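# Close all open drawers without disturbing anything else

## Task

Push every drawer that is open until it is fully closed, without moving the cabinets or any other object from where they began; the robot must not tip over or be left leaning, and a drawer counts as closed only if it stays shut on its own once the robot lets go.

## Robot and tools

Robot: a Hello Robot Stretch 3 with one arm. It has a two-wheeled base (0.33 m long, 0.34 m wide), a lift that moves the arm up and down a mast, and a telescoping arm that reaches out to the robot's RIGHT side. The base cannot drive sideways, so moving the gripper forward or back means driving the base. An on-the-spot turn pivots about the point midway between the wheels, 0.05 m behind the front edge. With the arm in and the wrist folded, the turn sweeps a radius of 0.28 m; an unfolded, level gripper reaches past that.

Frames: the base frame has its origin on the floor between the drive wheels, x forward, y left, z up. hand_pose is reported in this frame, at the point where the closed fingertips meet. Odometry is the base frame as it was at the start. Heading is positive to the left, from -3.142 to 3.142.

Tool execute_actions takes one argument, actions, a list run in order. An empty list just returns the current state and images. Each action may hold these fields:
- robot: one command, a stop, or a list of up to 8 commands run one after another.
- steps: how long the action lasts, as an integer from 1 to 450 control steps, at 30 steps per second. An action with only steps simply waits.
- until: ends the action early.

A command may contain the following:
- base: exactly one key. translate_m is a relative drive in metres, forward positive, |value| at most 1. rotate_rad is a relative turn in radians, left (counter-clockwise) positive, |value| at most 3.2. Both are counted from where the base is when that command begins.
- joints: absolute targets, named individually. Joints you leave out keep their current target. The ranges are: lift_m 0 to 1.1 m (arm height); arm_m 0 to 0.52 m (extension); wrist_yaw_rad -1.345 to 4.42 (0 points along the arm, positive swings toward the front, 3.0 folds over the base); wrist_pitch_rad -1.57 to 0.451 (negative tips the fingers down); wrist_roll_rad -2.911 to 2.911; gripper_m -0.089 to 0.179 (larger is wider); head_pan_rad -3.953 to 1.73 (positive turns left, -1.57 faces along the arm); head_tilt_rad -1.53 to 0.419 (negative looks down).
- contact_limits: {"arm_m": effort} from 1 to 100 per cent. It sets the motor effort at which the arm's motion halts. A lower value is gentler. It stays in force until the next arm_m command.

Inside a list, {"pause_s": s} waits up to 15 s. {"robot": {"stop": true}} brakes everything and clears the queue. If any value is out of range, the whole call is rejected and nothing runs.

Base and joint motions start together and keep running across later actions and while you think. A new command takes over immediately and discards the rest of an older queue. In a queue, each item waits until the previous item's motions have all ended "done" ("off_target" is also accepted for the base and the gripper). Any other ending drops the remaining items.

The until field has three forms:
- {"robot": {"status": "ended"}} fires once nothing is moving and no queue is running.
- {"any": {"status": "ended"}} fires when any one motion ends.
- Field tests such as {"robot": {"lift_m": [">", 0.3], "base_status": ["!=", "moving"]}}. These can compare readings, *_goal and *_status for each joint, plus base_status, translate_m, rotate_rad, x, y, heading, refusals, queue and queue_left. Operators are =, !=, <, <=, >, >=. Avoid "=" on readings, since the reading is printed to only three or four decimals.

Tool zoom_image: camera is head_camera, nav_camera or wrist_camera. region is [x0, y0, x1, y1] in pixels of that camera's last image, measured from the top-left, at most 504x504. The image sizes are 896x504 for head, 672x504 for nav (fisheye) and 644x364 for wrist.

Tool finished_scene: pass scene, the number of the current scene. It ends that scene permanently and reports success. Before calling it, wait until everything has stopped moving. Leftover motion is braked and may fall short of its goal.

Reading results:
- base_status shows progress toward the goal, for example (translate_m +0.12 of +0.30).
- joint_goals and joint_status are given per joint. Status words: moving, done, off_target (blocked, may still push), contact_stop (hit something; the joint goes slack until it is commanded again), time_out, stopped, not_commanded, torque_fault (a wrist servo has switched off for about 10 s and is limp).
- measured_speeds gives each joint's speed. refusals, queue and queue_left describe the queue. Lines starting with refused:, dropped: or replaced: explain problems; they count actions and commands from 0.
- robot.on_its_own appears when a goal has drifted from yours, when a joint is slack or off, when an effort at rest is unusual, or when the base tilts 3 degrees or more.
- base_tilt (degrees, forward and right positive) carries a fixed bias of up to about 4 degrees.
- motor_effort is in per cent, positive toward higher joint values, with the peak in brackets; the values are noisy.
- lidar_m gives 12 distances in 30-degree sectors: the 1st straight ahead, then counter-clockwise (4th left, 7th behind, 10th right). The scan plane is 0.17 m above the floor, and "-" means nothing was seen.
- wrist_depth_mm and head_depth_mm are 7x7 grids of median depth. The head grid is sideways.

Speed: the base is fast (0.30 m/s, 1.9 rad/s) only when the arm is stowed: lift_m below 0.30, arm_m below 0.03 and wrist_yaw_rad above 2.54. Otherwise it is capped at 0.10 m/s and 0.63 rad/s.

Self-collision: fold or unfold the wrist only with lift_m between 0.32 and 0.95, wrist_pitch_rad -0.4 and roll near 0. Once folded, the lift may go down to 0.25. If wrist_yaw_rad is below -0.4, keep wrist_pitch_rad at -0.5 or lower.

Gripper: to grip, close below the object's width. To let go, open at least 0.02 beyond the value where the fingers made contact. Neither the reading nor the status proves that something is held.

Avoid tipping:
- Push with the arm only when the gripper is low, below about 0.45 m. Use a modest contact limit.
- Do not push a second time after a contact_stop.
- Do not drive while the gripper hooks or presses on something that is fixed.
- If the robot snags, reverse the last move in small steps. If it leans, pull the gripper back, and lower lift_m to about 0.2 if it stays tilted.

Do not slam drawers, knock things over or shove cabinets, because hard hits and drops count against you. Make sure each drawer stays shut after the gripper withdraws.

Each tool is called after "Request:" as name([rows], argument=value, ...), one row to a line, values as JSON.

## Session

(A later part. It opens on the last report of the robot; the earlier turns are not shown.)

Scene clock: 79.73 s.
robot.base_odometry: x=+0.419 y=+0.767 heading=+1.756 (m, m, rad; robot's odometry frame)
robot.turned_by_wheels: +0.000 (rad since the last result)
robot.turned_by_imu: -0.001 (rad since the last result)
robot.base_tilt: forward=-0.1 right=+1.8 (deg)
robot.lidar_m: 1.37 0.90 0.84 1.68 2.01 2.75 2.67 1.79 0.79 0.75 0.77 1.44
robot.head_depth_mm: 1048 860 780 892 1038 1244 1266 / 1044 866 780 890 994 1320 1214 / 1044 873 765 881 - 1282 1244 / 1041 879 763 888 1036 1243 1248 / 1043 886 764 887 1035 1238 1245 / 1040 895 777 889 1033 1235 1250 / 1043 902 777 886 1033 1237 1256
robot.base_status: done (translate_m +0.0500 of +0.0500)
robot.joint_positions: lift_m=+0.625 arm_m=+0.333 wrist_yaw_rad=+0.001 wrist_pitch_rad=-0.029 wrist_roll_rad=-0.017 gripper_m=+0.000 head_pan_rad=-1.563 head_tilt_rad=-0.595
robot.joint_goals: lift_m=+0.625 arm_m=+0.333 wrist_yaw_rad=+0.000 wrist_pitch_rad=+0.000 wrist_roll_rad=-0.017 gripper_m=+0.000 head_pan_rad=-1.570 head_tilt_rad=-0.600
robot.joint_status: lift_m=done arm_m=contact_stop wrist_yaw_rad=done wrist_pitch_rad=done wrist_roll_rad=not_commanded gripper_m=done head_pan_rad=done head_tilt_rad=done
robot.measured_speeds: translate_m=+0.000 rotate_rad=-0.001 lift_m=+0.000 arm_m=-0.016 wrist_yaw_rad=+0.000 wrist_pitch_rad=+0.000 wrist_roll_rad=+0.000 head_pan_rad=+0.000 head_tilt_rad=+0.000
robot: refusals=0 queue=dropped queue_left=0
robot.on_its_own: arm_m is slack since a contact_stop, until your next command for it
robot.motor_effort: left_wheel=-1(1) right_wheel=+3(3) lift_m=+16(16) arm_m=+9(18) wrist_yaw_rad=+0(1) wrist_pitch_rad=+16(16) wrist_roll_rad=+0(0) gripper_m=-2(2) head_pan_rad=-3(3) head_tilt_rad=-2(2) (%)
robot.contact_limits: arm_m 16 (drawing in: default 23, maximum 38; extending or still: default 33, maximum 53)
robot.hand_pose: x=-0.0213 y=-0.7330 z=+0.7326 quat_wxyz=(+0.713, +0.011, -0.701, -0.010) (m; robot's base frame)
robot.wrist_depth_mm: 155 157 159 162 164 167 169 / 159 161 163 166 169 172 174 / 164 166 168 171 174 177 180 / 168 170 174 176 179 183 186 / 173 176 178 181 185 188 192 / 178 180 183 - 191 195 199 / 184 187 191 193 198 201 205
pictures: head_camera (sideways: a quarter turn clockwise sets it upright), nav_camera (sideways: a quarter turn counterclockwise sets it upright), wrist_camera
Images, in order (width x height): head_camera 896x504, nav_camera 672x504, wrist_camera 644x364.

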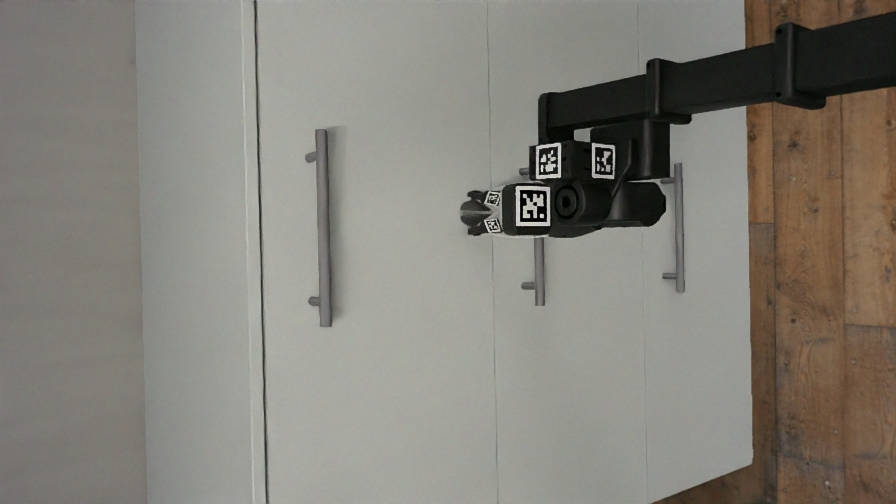

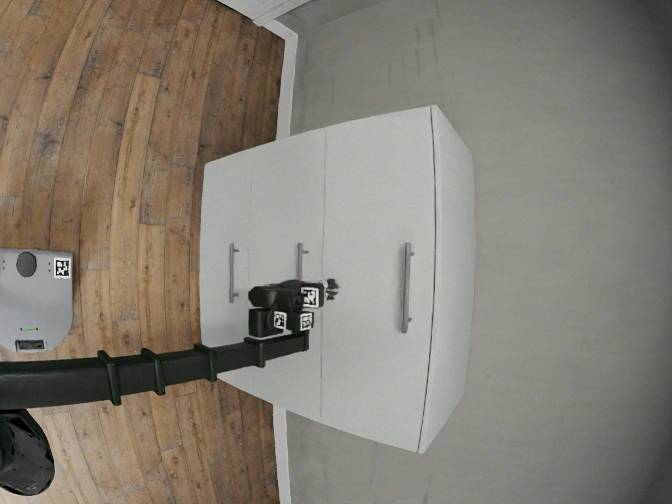

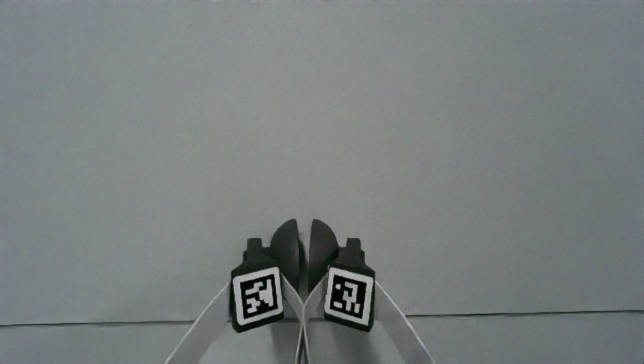

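Request:
execute_actions([
  {"robot":{"joints":{"arm_m":0.0,"lift_m":0.33}},"steps":100,"until":{"robot":{"arm_m":["<",0.27]}}},
  {"robot":{"base":{"rotate_rad":0.218},"joints":{"wrist_yaw_rad":2.8,"wrist_pitch_rad":-0.4}},"steps":100,"until":{"robot":{"base_status":["!=","moving"]}}},
  {"robot":{"base":{"translate_m":-1.0}},"steps":100,"until":{"robot":{"wrist_yaw_rad":[">",2.7]}}},
  {"robot":{"joints":{"lift_m":0.28}},"steps":200,"until":{"robot":{"lift_m":["<",0.295],"arm_m":["<",0.02]}}},
  {"robot":{"base":{"translate_m":-1.0},"joints":{"head_pan_rad":-0.6,"head_tilt_rad":-0.4}},"steps":300,"until":{"robot":{"y":["<",-0.061]}}},
  {"robot":{"base":{"translate_m":-0.89}},"steps":300,"until":{"robot":{"status":"ended"}}},
])

Scene clock: 92.83 s.
robot.base_odometry: x=+1.124 y=-0.887 heading=+1.974 (m, m, rad; robot's odometry frame)
robot.turned_by_wheels: +0.218 (rad since the last result)
robot.turned_by_imu: +0.210 (rad since the last result)
robot.base_tilt: forward=+0.0 right=+1.8 (deg)
robot.lidar_m: 2.54 2.58 2.44 2.16 1.96 0.90 0.90 1.09 0.90 0.90 1.00 1.36
robot.head_depth_mm: 1189 1249 1314 1389 1471 1541 1383 / 1369 1450 1498 1617 1750 1693 1384 / 1607 1702 1456 1600 1772 1689 1391 / 1965 2003 1391 1516 1675 1696 1390 / 2504 2454 1426 1629 1909 1697 1389 / 2788 2972 2156 2722 2183 1696 1396 / 2701 2868 3082 3034 2181 1703 1396
robot.base_status: done (translate_m -0.8900 of -0.8900)
robot.joint_positions: lift_m=+0.280 arm_m=+0.000 wrist_yaw_rad=+2.799 wrist_pitch_rad=-0.414 wrist_roll_rad=-0.017 gripper_m=+0.000 head_pan_rad=-0.607 head_tilt_rad=-0.408
robot.joint_goals: lift_m=+0.280 arm_m=+0.000 wrist_yaw_rad=+2.800 wrist_pitch_rad=-0.400 wrist_roll_rad=-0.017 gripper_m=+0.000 head_pan_rad=-0.600 head_tilt_rad=-0.400
robot.joint_status: lift_m=done arm_m=done wrist_yaw_rad=done wrist_pitch_rad=done wrist_roll_rad=not_commanded gripper_m=done head_pan_rad=done head_tilt_rad=done
robot.measured_speeds: translate_m=+0.000 rotate_rad=+0.000 lift_m=+0.000 arm_m=+0.000 wrist_yaw_rad=+0.000 wrist_pitch_rad=+0.000 wrist_roll_rad=+0.000 head_pan_rad=+0.000 head_tilt_rad=+0.000
robot: refusals=0 queue=done queue_left=0
robot.motor_effort: left_wheel=+0(9) right_wheel=+0(8) lift_m=+15(14) arm_m=-2(8) wrist_yaw_rad=+1(1) wrist_pitch_rad=+8(13) wrist_roll_rad=+0(0) gripper_m=-3(2) head_pan_rad=+3(44) head_tilt_rad=+2(14) (%)
robot.hand_pose: x=+0.0544 y=+0.0665 z=+0.2938 quat_wxyz=(+0.262, +0.701, +0.028, +0.663) (m; robot's base frame)
robot.wrist_depth_mm: - - - - - - - / - - - - - - - / - 958 991 - - - - / - 738 751 751 771 775 791 / - 598 607 639 618 628 637 / - 507 529 - 528 522 532 / 439 - - 439 450 449 455
pictures: head_camera (sideways: a quarter turn clockwise sets it upright), nav_camera (sideways: a quarter turn counterclockwise sets it upright), wrist_camera
Images, in order (width x height): head_camera 896x504, nav_camera 672x504, wrist_camera 644x364.

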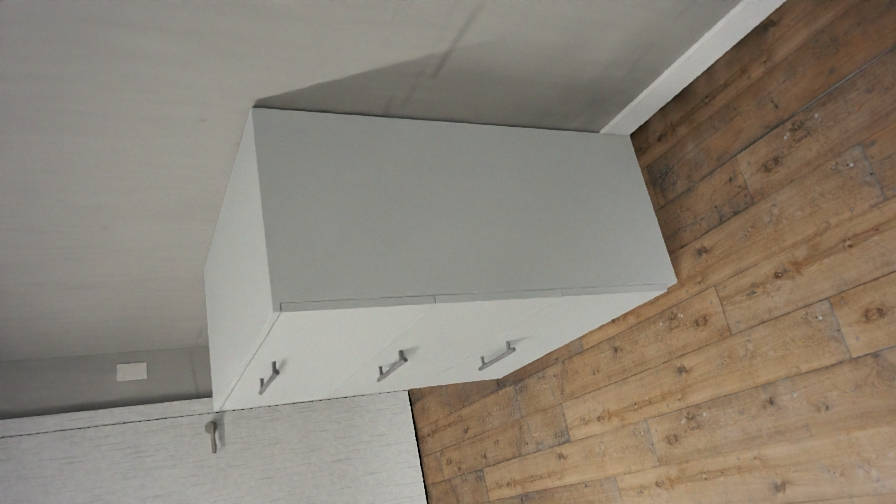

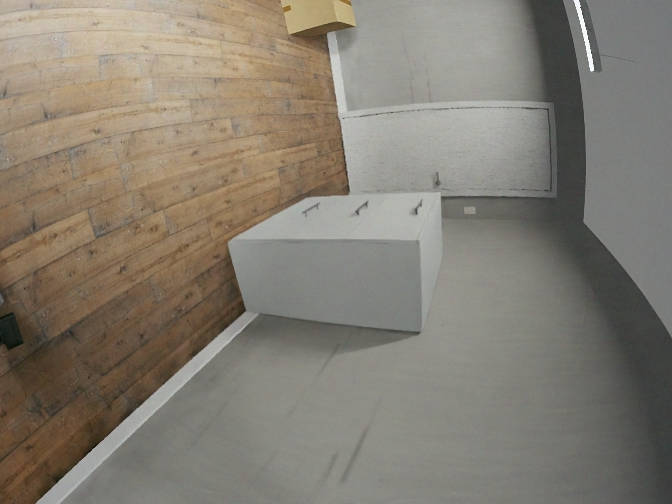

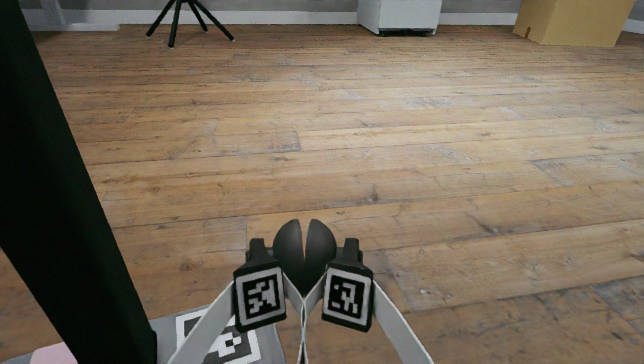

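Request:
execute_actions([
  {"robot":[{"base":{"translate_m":0.015},"joints":{"head_pan_rad":-1.57,"head_tilt_rad":-0.85}},{"base":{"rotate_rad":-1.76}},{"joints":{"lift_m":0.335}},{"joints":{"wrist_yaw_rad":0.7}}],"steps":450,"until":{"robot":{"status":"ended"}}},
])

Scene clock: 99.83 s.
robot.base_odometry: x=+1.118 y=-0.873 heading=+0.214 (m, m, rad; robot's odometry frame)
robot.turned_by_wheels: -1.760 (rad since the last result)
robot.turned_by_imu: -1.757 (rad since the last result)
robot.base_tilt: forward=-0.1 right=+1.8 (deg)
robot.lidar_m: 0.90 0.93 1.28 1.68 2.83 2.43 2.16 1.77 1.68 0.91 1.27 0.93
robot.head_depth_mm: 1495 1733 1902 1649 1432 1271 1136 / 1460 1617 1855 816 923 1277 1173 / 1288 1046 939 818 887 1277 1182 / 1293 1053 946 820 891 1281 1132 / 1357 1056 949 821 898 1309 1147 / 1507 1749 1929 1575 1401 1289 1152 / 1515 1754 1943 1690 1459 1292 1151
robot.base_status: done (rotate_rad -1.7600 of -1.7600)
robot.joint_positions: lift_m=+0.335 arm_m=+0.000 wrist_yaw_rad=+0.702 wrist_pitch_rad=-0.415 wrist_roll_rad=-0.017 gripper_m=+0.000 head_pan_rad=-1.563 head_tilt_rad=-0.840
robot.joint_goals: lift_m=+0.335 arm_m=+0.000 wrist_yaw_rad=+0.700 wrist_pitch_rad=-0.400 wrist_roll_rad=-0.017 gripper_m=+0.000 head_pan_rad=-1.570 head_tilt_rad=-0.850
robot.joint_status: lift_m=done arm_m=done wrist_yaw_rad=done wrist_pitch_rad=done wrist_roll_rad=not_commanded gripper_m=done head_pan_rad=done head_tilt_rad=done
robot.measured_speeds: translate_m=+0.000 rotate_rad=+0.000 lift_m=+0.000 arm_m=+0.000 wrist_yaw_rad=+0.000 wrist_pitch_rad=+0.000 wrist_roll_rad=+0.000 head_pan_rad=+0.000 head_tilt_rad=+0.000
robot: refusals=0 queue=done queue_left=0
robot.motor_effort: left_wheel=+1(9) right_wheel=-2(6) lift_m=+26(26) arm_m=-2(2) wrist_yaw_rad=-2(3) wrist_pitch_rad=+8(8) wrist_roll_rad=+0(0) gripper_m=-2(1) head_pan_rad=-4(44) head_tilt_rad=-4(21) (%)
robot.hand_pose: x=+0.1238 y=-0.3169 z=+0.3481 quat_wxyz=(+0.705, +0.374, -0.593, +0.104) (m; robot's base frame)
robot.wrist_depth_mm: 649 752 955 - 239 204 178 / 681 798 - - 254 215 187 / 715 847 - - - 612 195 / 730 804 837 854 871 685 586 / 664 676 689 723 704 691 613 / 569 569 586 - 590 595 603 / 489 492 485 495 508 510 517
pictures: head_camera (sideways: a quarter turn clockwise sets it upright), nav_camera (sideways: a quarter turn counterclockwise sets it upright), wrist_camera
Images, in order (width x height): head_camera 896x504, nav_camera 672x504, wrist_camera 644x364.

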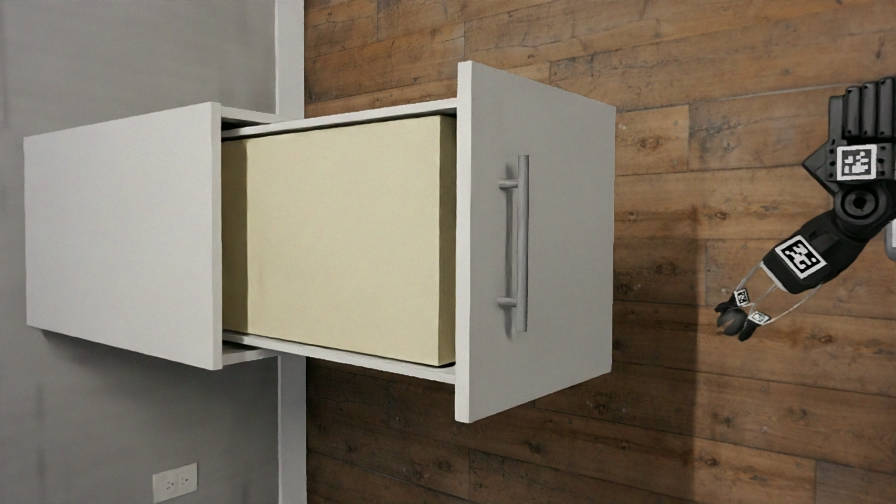

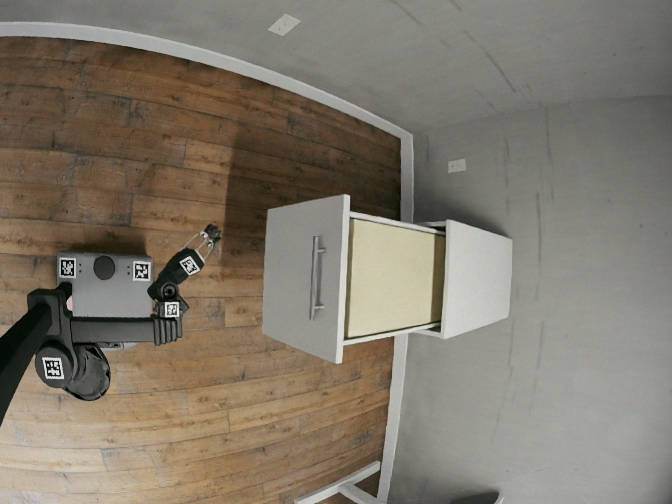

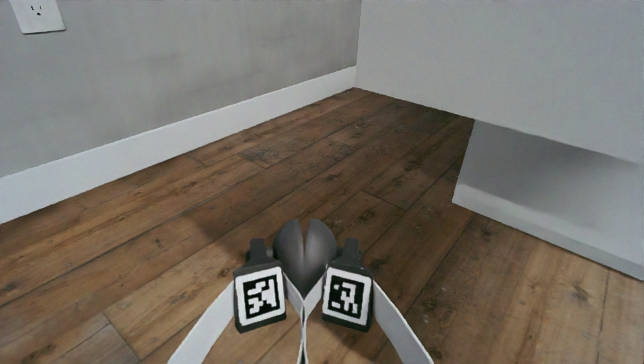

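Request:
execute_actions([
  {"robot":{"base":{"translate_m":0.03},"joints":{"wrist_yaw_rad":0.0,"wrist_pitch_rad":0.0}},"steps":450,"until":{"robot":{"status":"ended"}}},
])

Scene clock: 101.80 s.
robot.base_odometry: x=+1.148 y=-0.866 heading=+0.214 (m, m, rad; robot's odometry frame)
robot.turned_by_wheels: +0.000 (rad since the last result)
robot.turned_by_imu: +0.000 (rad since the last result)
robot.base_tilt: forward=-0.1 right=+1.8 (deg)
robot.lidar_m: 0.87 0.90 1.23 1.57 2.85 2.47 2.20 1.79 1.68 0.91 1.23 0.90
robot.head_depth_mm: 1495 1725 1901 1652 1408 1268 1137 / 1415 1066 973 813 879 1272 1172 / 1284 1047 943 817 887 1277 - / 1293 1051 944 818 892 1285 1144 / 1423 1085 980 820 898 1282 1148 / 1510 1749 1940 1677 1459 1283 1150 / 1508 1758 1944 1687 1462 1285 1152
robot.base_status: done (translate_m +0.0300 of +0.0300)
robot.joint_positions: lift_m=+0.335 arm_m=+0.000 wrist_yaw_rad=+0.002 wrist_pitch_rad=-0.026 wrist_roll_rad=-0.017 gripper_m=+0.000 head_pan_rad=-1.563 head_tilt_rad=-0.840
robot.joint_goals: lift_m=+0.335 arm_m=+0.000 wrist_yaw_rad=+0.000 wrist_pitch_rad=+0.000 wrist_roll_rad=-0.017 gripper_m=+0.000 head_pan_rad=-1.570 head_tilt_rad=-0.850
robot.joint_status: lift_m=done arm_m=done wrist_yaw_rad=done wrist_pitch_rad=done wrist_roll_rad=not_commanded gripper_m=done head_pan_rad=done head_tilt_rad=done
robot.measured_speeds: translate_m=+0.000 rotate_rad=+0.000 lift_m=+0.000 arm_m=+0.000 wrist_yaw_rad=+0.000 wrist_pitch_rad=+0.000 wrist_roll_rad=+0.000 head_pan_rad=+0.000 head_tilt_rad=+0.000
robot: refusals=0 queue=done queue_left=0
robot.motor_effort: left_wheel=+1(5) right_wheel=-2(3) lift_m=+26(26) arm_m=-2(2) wrist_yaw_rad=-2(2) wrist_pitch_rad=+14(16) wrist_roll_rad=+0(0) gripper_m=-1(0) head_pan_rad=-4(2) head_tilt_rad=-3(3) (%)
robot.hand_pose: x=-0.0209 y=-0.4007 z=+0.4425 quat_wxyz=(+0.713, +0.010, -0.701, -0.009) (m; robot's base frame)
robot.wrist_depth_mm: 205 206 208 208 209 211 214 / 211 212 213 214 216 217 - / 218 218 220 220 222 224 - / 223 224 226 226 229 229 - / 231 230 232 231 234 237 - / 239 239 238 - 242 244 - / 788 779 748 748 765 805 805
pictures: head_camera (sideways: a quarter turn clockwise sets it upright), nav_camera (sideways: a quarter turn counterclockwise sets it upright), wrist_camera
Images, in order (width x height): head_camera 896x504, nav_camera 672x504, wrist_camera 644x364.

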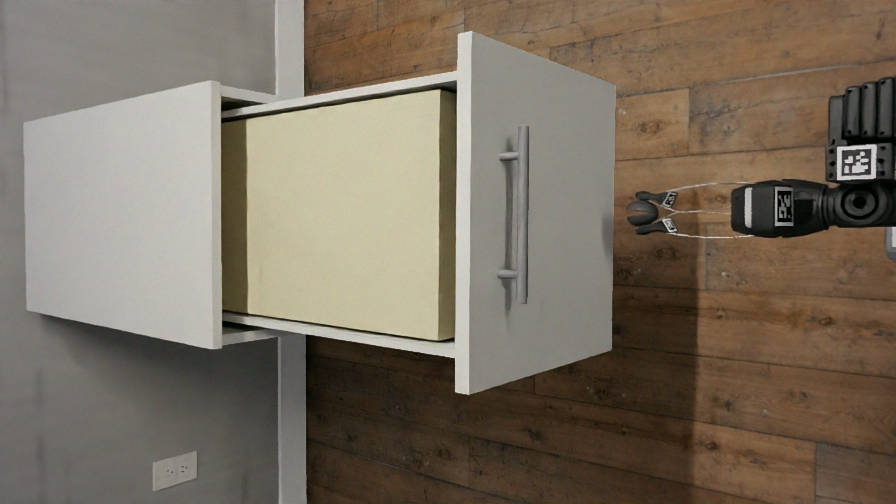

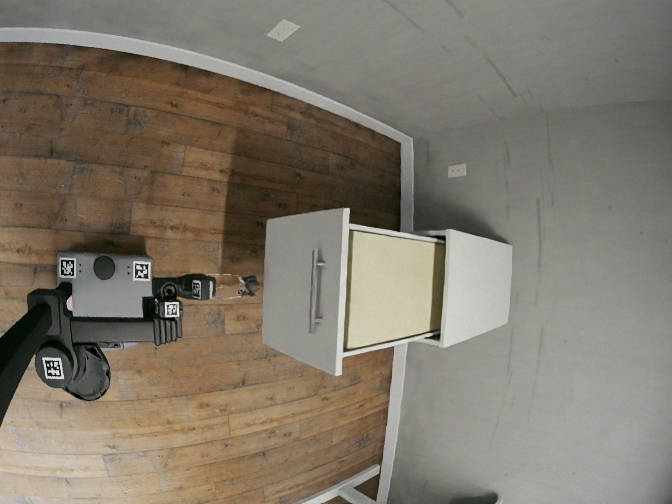

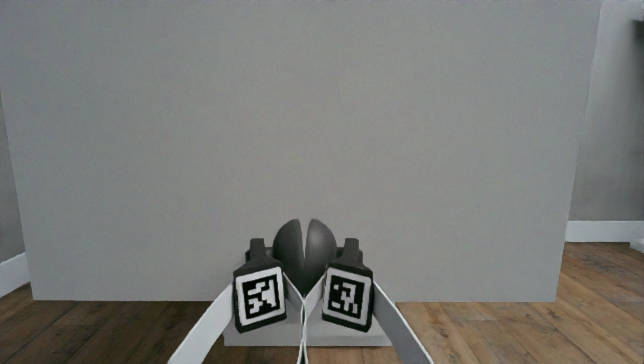

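Request:
execute_actions([
  {"robot":{"joints":{"arm_m":0.049,"lift_m":0.318},"contact_limits":{"arm_m":20}},"steps":100,"until":{"robot":{"arm_m":[">",0.047]}}},
  {"robot":{"joints":{"arm_m":0.43},"contact_limits":{"arm_m":30}},"steps":300,"until":{"robot":{"status":"ended"}}},
])

Scene clock: 107.07 s.
robot.base_odometry: x=+1.148 y=-0.866 heading=+0.214 (m, m, rad; robot's odometry frame)
robot.turned_by_wheels: +0.000 (rad since the last result)
robot.turned_by_imu: -0.001 (rad since the last result)
robot.base_tilt: forward=-0.1 right=+1.9 (deg)
robot.lidar_m: 0.87 0.90 1.23 1.56 2.87 2.45 2.20 1.79 1.69 0.92 1.23 0.90
robot.head_depth_mm: 1488 1727 1909 1644 1431 1274 1140 / 1407 1067 1074 1620 1437 1271 1145 / 1284 1039 1049 1350 1413 1278 1151 / 1293 1045 1052 1407 1448 1280 1144 / 1418 1084 1081 1599 1452 1283 1150 / 1508 1753 1934 1689 1452 1289 1151 / 1510 1747 1945 1689 1464 1290 1152
robot.base_status: done (translate_m +0.0300 of +0.0300)
robot.joint_positions: lift_m=+0.318 arm_m=+0.429 wrist_yaw_rad=-0.009 wrist_pitch_rad=-0.022 wrist_roll_rad=-0.017 gripper_m=+0.000 head_pan_rad=-1.563 head_tilt_rad=-0.840
robot.joint_goals: lift_m=+0.318 arm_m=+0.430 wrist_yaw_rad=+0.000 wrist_pitch_rad=+0.000 wrist_roll_rad=-0.017 gripper_m=+0.000 head_pan_rad=-1.570 head_tilt_rad=-0.850
robot.joint_status: lift_m=done arm_m=done wrist_yaw_rad=done wrist_pitch_rad=done wrist_roll_rad=not_commanded gripper_m=done head_pan_rad=done head_tilt_rad=done
robot.measured_speeds: translate_m=+0.000 rotate_rad=+0.000 lift_m=+0.000 arm_m=+0.000 wrist_yaw_rad=+0.000 wrist_pitch_rad=+0.000 wrist_roll_rad=+0.000 head_pan_rad=+0.000 head_tilt_rad=+0.000
robot: refusals=0 queue=done queue_left=0
robot.motor_effort: left_wheel=-2(2) right_wheel=+4(4) lift_m=+15(27) arm_m=+7(17) wrist_yaw_rad=+5(5) wrist_pitch_rad=+12(15) wrist_roll_rad=+0(0) gripper_m=-3(2) head_pan_rad=-3(4) head_tilt_rad=-3(3) (%)
robot.contact_limits: arm_m 30 (drawing in: default 23, maximum 38; extending or still: default 33, maximum 53)
robot.hand_pose: x=-0.0238 y=-0.8300 z=+0.4273 quat_wxyz=(+0.713, +0.005, -0.701, -0.011) (m; robot's base frame)
robot.wrist_depth_mm: 159 160 161 163 164 166 167 / 163 165 166 167 169 170 171 / 168 169 171 172 173 175 177 / 172 174 175 177 179 180 181 / 178 179 180 182 184 186 187 / 183 185 185 - 190 191 193 / 262 260 261 264 266 271 752
pictures: head_camera (sideways: a quarter turn clockwise sets it upright), nav_camera (sideways: a quarter turn counterclockwise sets it upright), wrist_camera
Images, in order (width x height): head_camera 896x504, nav_camera 672x504, wrist_camera 644x364.

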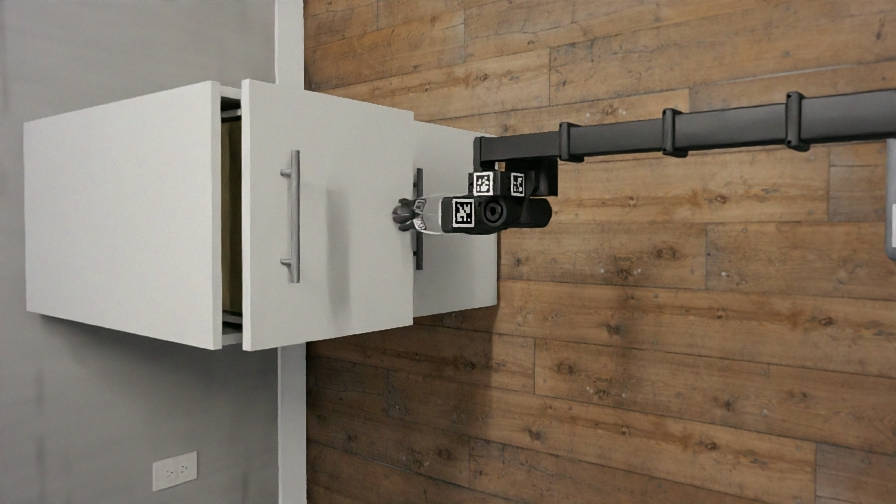

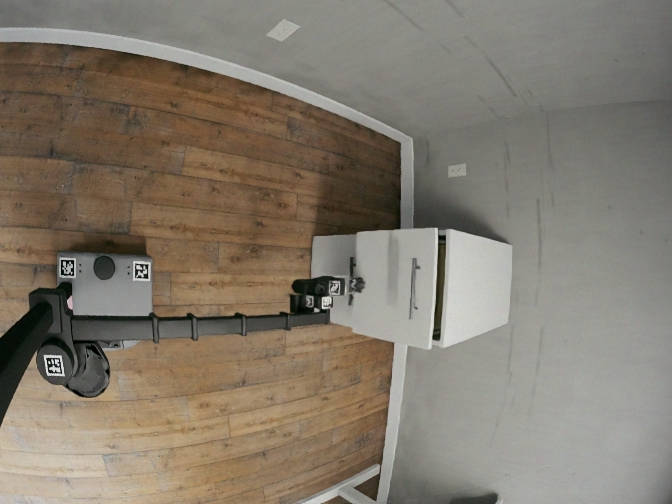

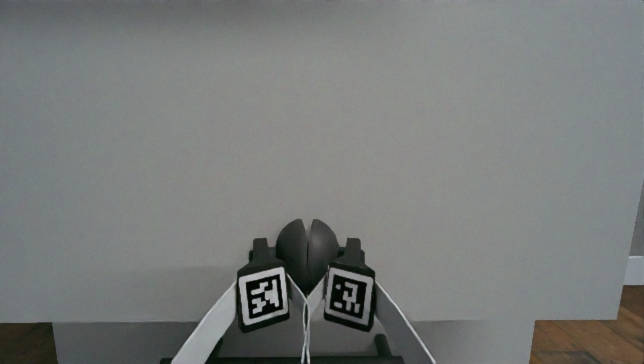

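Request:
execute_actions([
  {"robot":{"joints":{"arm_m":0.487},"contact_limits":{"arm_m":22}},"steps":100,"until":{"robot":{"arm_m":[">",0.485]}}},
  {"robot":{"joints":{"arm_m":0.498},"contact_limits":{"arm_m":18}},"steps":100,"until":{"robot":{"status":"ended"}}},
])

Scene clock: 109.03 s.
robot.base_odometry: x=+1.148 y=-0.866 heading=+0.214 (m, m, rad; robot's odometry frame)
robot.turned_by_wheels: +0.000 (rad since the last result)
robot.turned_by_imu: -0.001 (rad since the last result)
robot.base_tilt: forward=-0.1 right=+1.8 (deg)
robot.lidar_m: 0.87 0.90 1.24 1.56 2.86 2.45 2.20 1.79 1.68 0.91 1.23 0.90
robot.head_depth_mm: 1496 1723 1896 1641 1433 1268 1138 / 1415 1034 1195 1623 1443 1274 1154 / 1282 1020 1129 1310 1442 1273 1145 / 1292 1029 1136 1408 1450 1281 1146 / 1421 1051 1208 1601 1451 1282 1150 / 1508 1753 1942 1686 1453 1286 1152 / 1514 1761 1939 1678 1463 1287 1153
robot.base_status: done (translate_m +0.0300 of +0.0300)
robot.joint_positions: lift_m=+0.318 arm_m=+0.495 wrist_yaw_rad=-0.010 wrist_pitch_rad=-0.024 wrist_roll_rad=-0.017 gripper_m=+0.000 head_pan_rad=-1.563 head_tilt_rad=-0.840
robot.joint_goals: lift_m=+0.318 arm_m=+0.496 wrist_yaw_rad=+0.000 wrist_pitch_rad=+0.000 wrist_roll_rad=-0.017 gripper_m=+0.000 head_pan_rad=-1.570 head_tilt_rad=-0.850
robot.joint_status: lift_m=done arm_m=contact_stop wrist_yaw_rad=done wrist_pitch_rad=done wrist_roll_rad=not_commanded gripper_m=done head_pan_rad=done head_tilt_rad=done
robot.measured_speeds: translate_m=+0.000 rotate_rad=+0.000 lift_m=+0.000 arm_m=-0.018 wrist_yaw_rad=+0.000 wrist_pitch_rad=+0.000 wrist_roll_rad=+0.000 head_pan_rad=+0.000 head_tilt_rad=+0.000
robot: refusals=0 queue=dropped queue_left=0
robot.on_its_own: arm_m is slack since a contact_stop, until your next command for it
robot.motor_effort: left_wheel=-5(5) right_wheel=+9(9) lift_m=+15(16) arm_m=+10(19) wrist_yaw_rad=+7(7) wrist_pitch_rad=+13(14) wrist_roll_rad=+0(0) gripper_m=-3(3) head_pan_rad=-4(3) head_tilt_rad=-2(4) (%)
robot.contact_limits: arm_m 18 (drawing in: default 23, maximum 38; extending or still: default 33, maximum 53)
robot.hand_pose: x=-0.0241 y=-0.8959 z=+0.4268 quat_wxyz=(+0.713, +0.005, -0.701, -0.012) (m; robot's base frame)
robot.wrist_depth_mm: 158 159 160 162 163 165 166 / 163 164 165 166 168 169 170 / 167 168 169 171 172 174 175 / 171 172 174 176 177 179 180 / 177 178 179 180 183 185 186 / 182 184 183 - 188 191 192 / 188 189 192 193 195 196 199
pictures: head_camera (sideways: a quarter turn clockwise sets it upright), nav_camera (sideways: a quarter turn counterclockwise sets it upright), wrist_camera
Images, in order (width x height): head_camera 896x504, nav_camera 672x504, wrist_camera 644x364.

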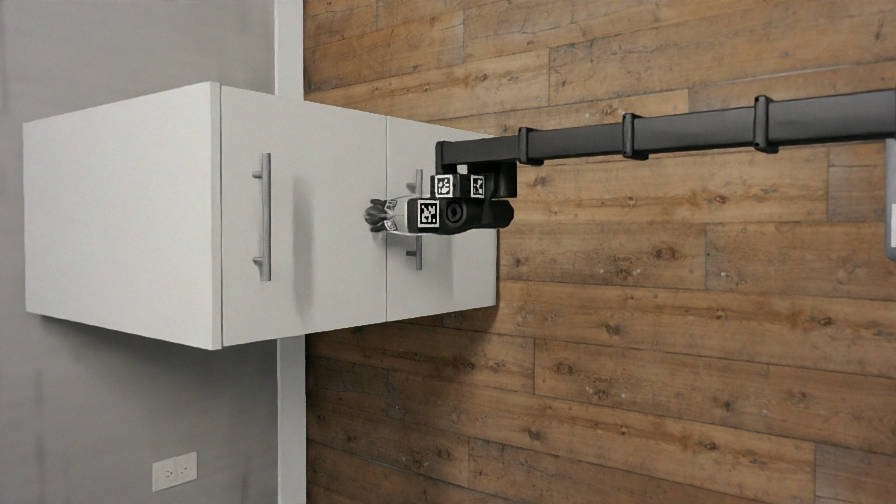

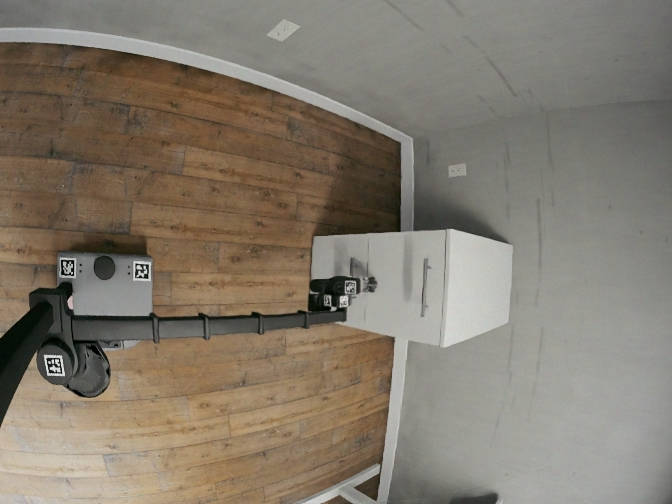

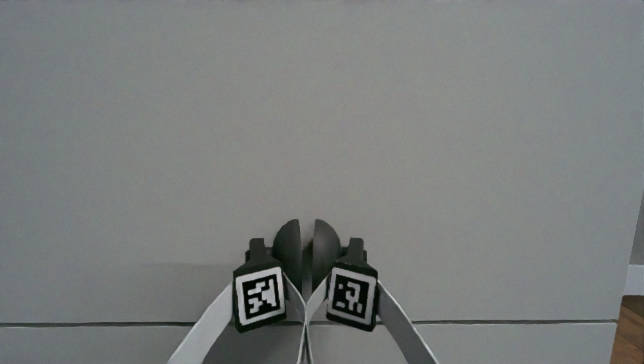

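Flush. Back off a little and check the caster cabinet at the same time.

Request:
execute_actions([
  {"robot":{"joints":{"arm_m":0.40,"head_pan_rad":-3.55,"head_tilt_rad":-0.35}},"steps":100,"until":{"robot":{"status":"ended"}}},
])

Scene clock: 111.13 s.
robot.base_odometry: x=+1.148 y=-0.866 heading=+0.214 (m, m, rad; robot's odometry frame)
robot.turned_by_wheels: +0.000 (rad since the last result)
robot.turned_by_imu: +0.000 (rad since the last result)
robot.base_tilt: forward=-0.1 right=+1.8 (deg)
robot.lidar_m: 0.87 0.90 1.24 1.56 2.86 2.46 2.20 1.79 1.68 0.91 1.23 0.90
robot.head_depth_mm: 3094 3344 3611 3036 2291 1779 1437 / 2957 3214 3490 3314 2320 1772 1438 / 2860 3073 3258 2817 2308 1783 1440 / 2750 2942 2949 2737 2310 1783 1448 / 2652 2825 3025 3149 2326 1779 1451 / 2569 2732 2936 3090 2320 1789 1453 / 2484 2631 2828 2984 2356 1799 1453
robot.base_status: done (translate_m +0.0300 of +0.0300)
robot.joint_positions: lift_m=+0.318 arm_m=+0.400 wrist_yaw_rad=-0.001 wrist_pitch_rad=-0.021 wrist_roll_rad=-0.017 gripper_m=+0.000 head_pan_rad=-3.543 head_tilt_rad=-0.359
robot.joint_goals: lift_m=+0.318 arm_m=+0.400 wrist_yaw_rad=+0.000 wrist_pitch_rad=+0.000 wrist_roll_rad=-0.017 gripper_m=+0.000 head_pan_rad=-3.550 head_tilt_rad=-0.350
robot.joint_status: lift_m=done arm_m=done wrist_yaw_rad=done wrist_pitch_rad=done wrist_roll_rad=not_commanded gripper_m=done head_pan_rad=done head_tilt_rad=done
robot.measured_speeds: translate_m=+0.000 rotate_rad=+0.000 lift_m=+0.000 arm_m=+0.000 wrist_yaw_rad=+0.000 wrist_pitch_rad=+0.000 wrist_roll_rad=+0.000 head_pan_rad=+0.000 head_tilt_rad=+0.000
robot: refusals=0 queue=done queue_left=0
robot.motor_effort: left_wheel=+1(4) right_wheel=-1(7) lift_m=+15(15) arm_m=-2(9) wrist_yaw_rad=+1(7) wrist_pitch_rad=+11(12) wrist_roll_rad=+0(0) gripper_m=-2(3) head_pan_rad=-4(45) head_tilt_rad=+3(21) (%)
robot.hand_pose: x=-0.0218 y=-0.8009 z=+0.4276 quat_wxyz=(+0.713, +0.007, -0.701, -0.008) (m; robot's base frame)
robot.wrist_depth_mm: 882 248 249 251 252 253 945 / 904 254 256 258 259 261 958 / 923 260 263 266 267 267 977 / 957 268 272 271 273 277 - / 974 277 278 278 282 285 - / 973 284 286 - 290 295 - / 756 295 283 296 301 306 773
pictures: head_camera (sideways: a quarter turn clockwise sets it upright), nav_camera (sideways: a quarter turn counterclockwise sets it upright), wrist_camera
Images, in order (width x height): head_camera 896x504, nav_camera 672x504, wrist_camera 644x364.

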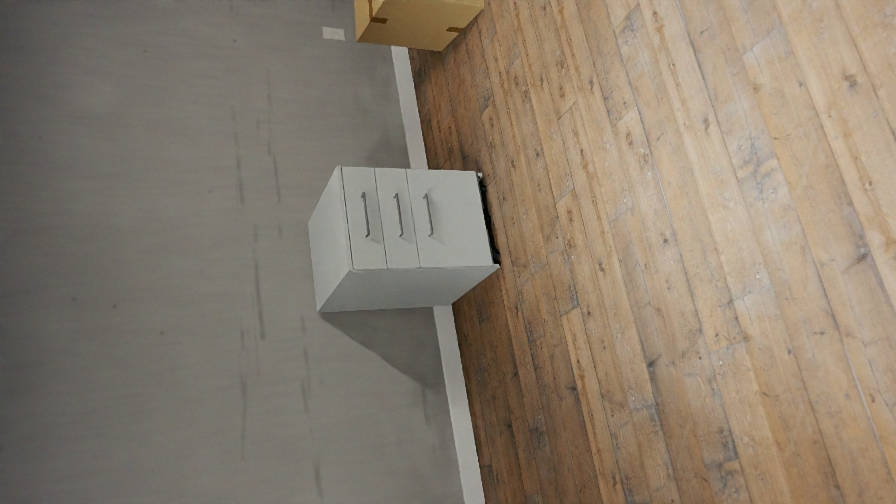

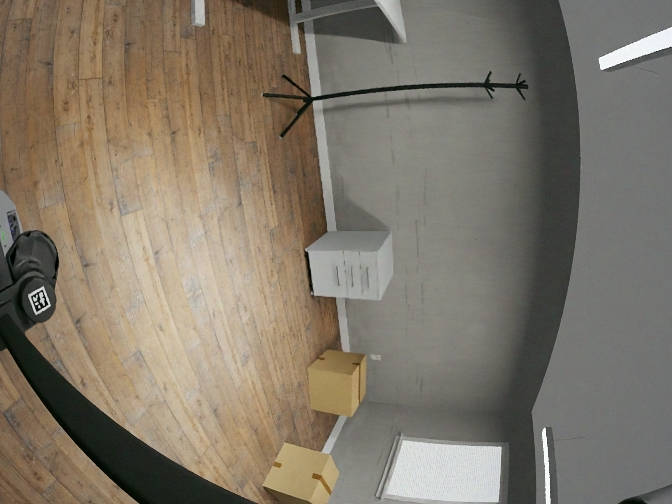

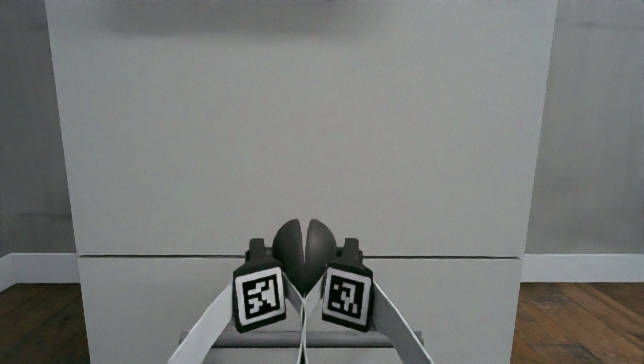

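Request:
finished_scene(scene=1)

The scene is finished: the task was done.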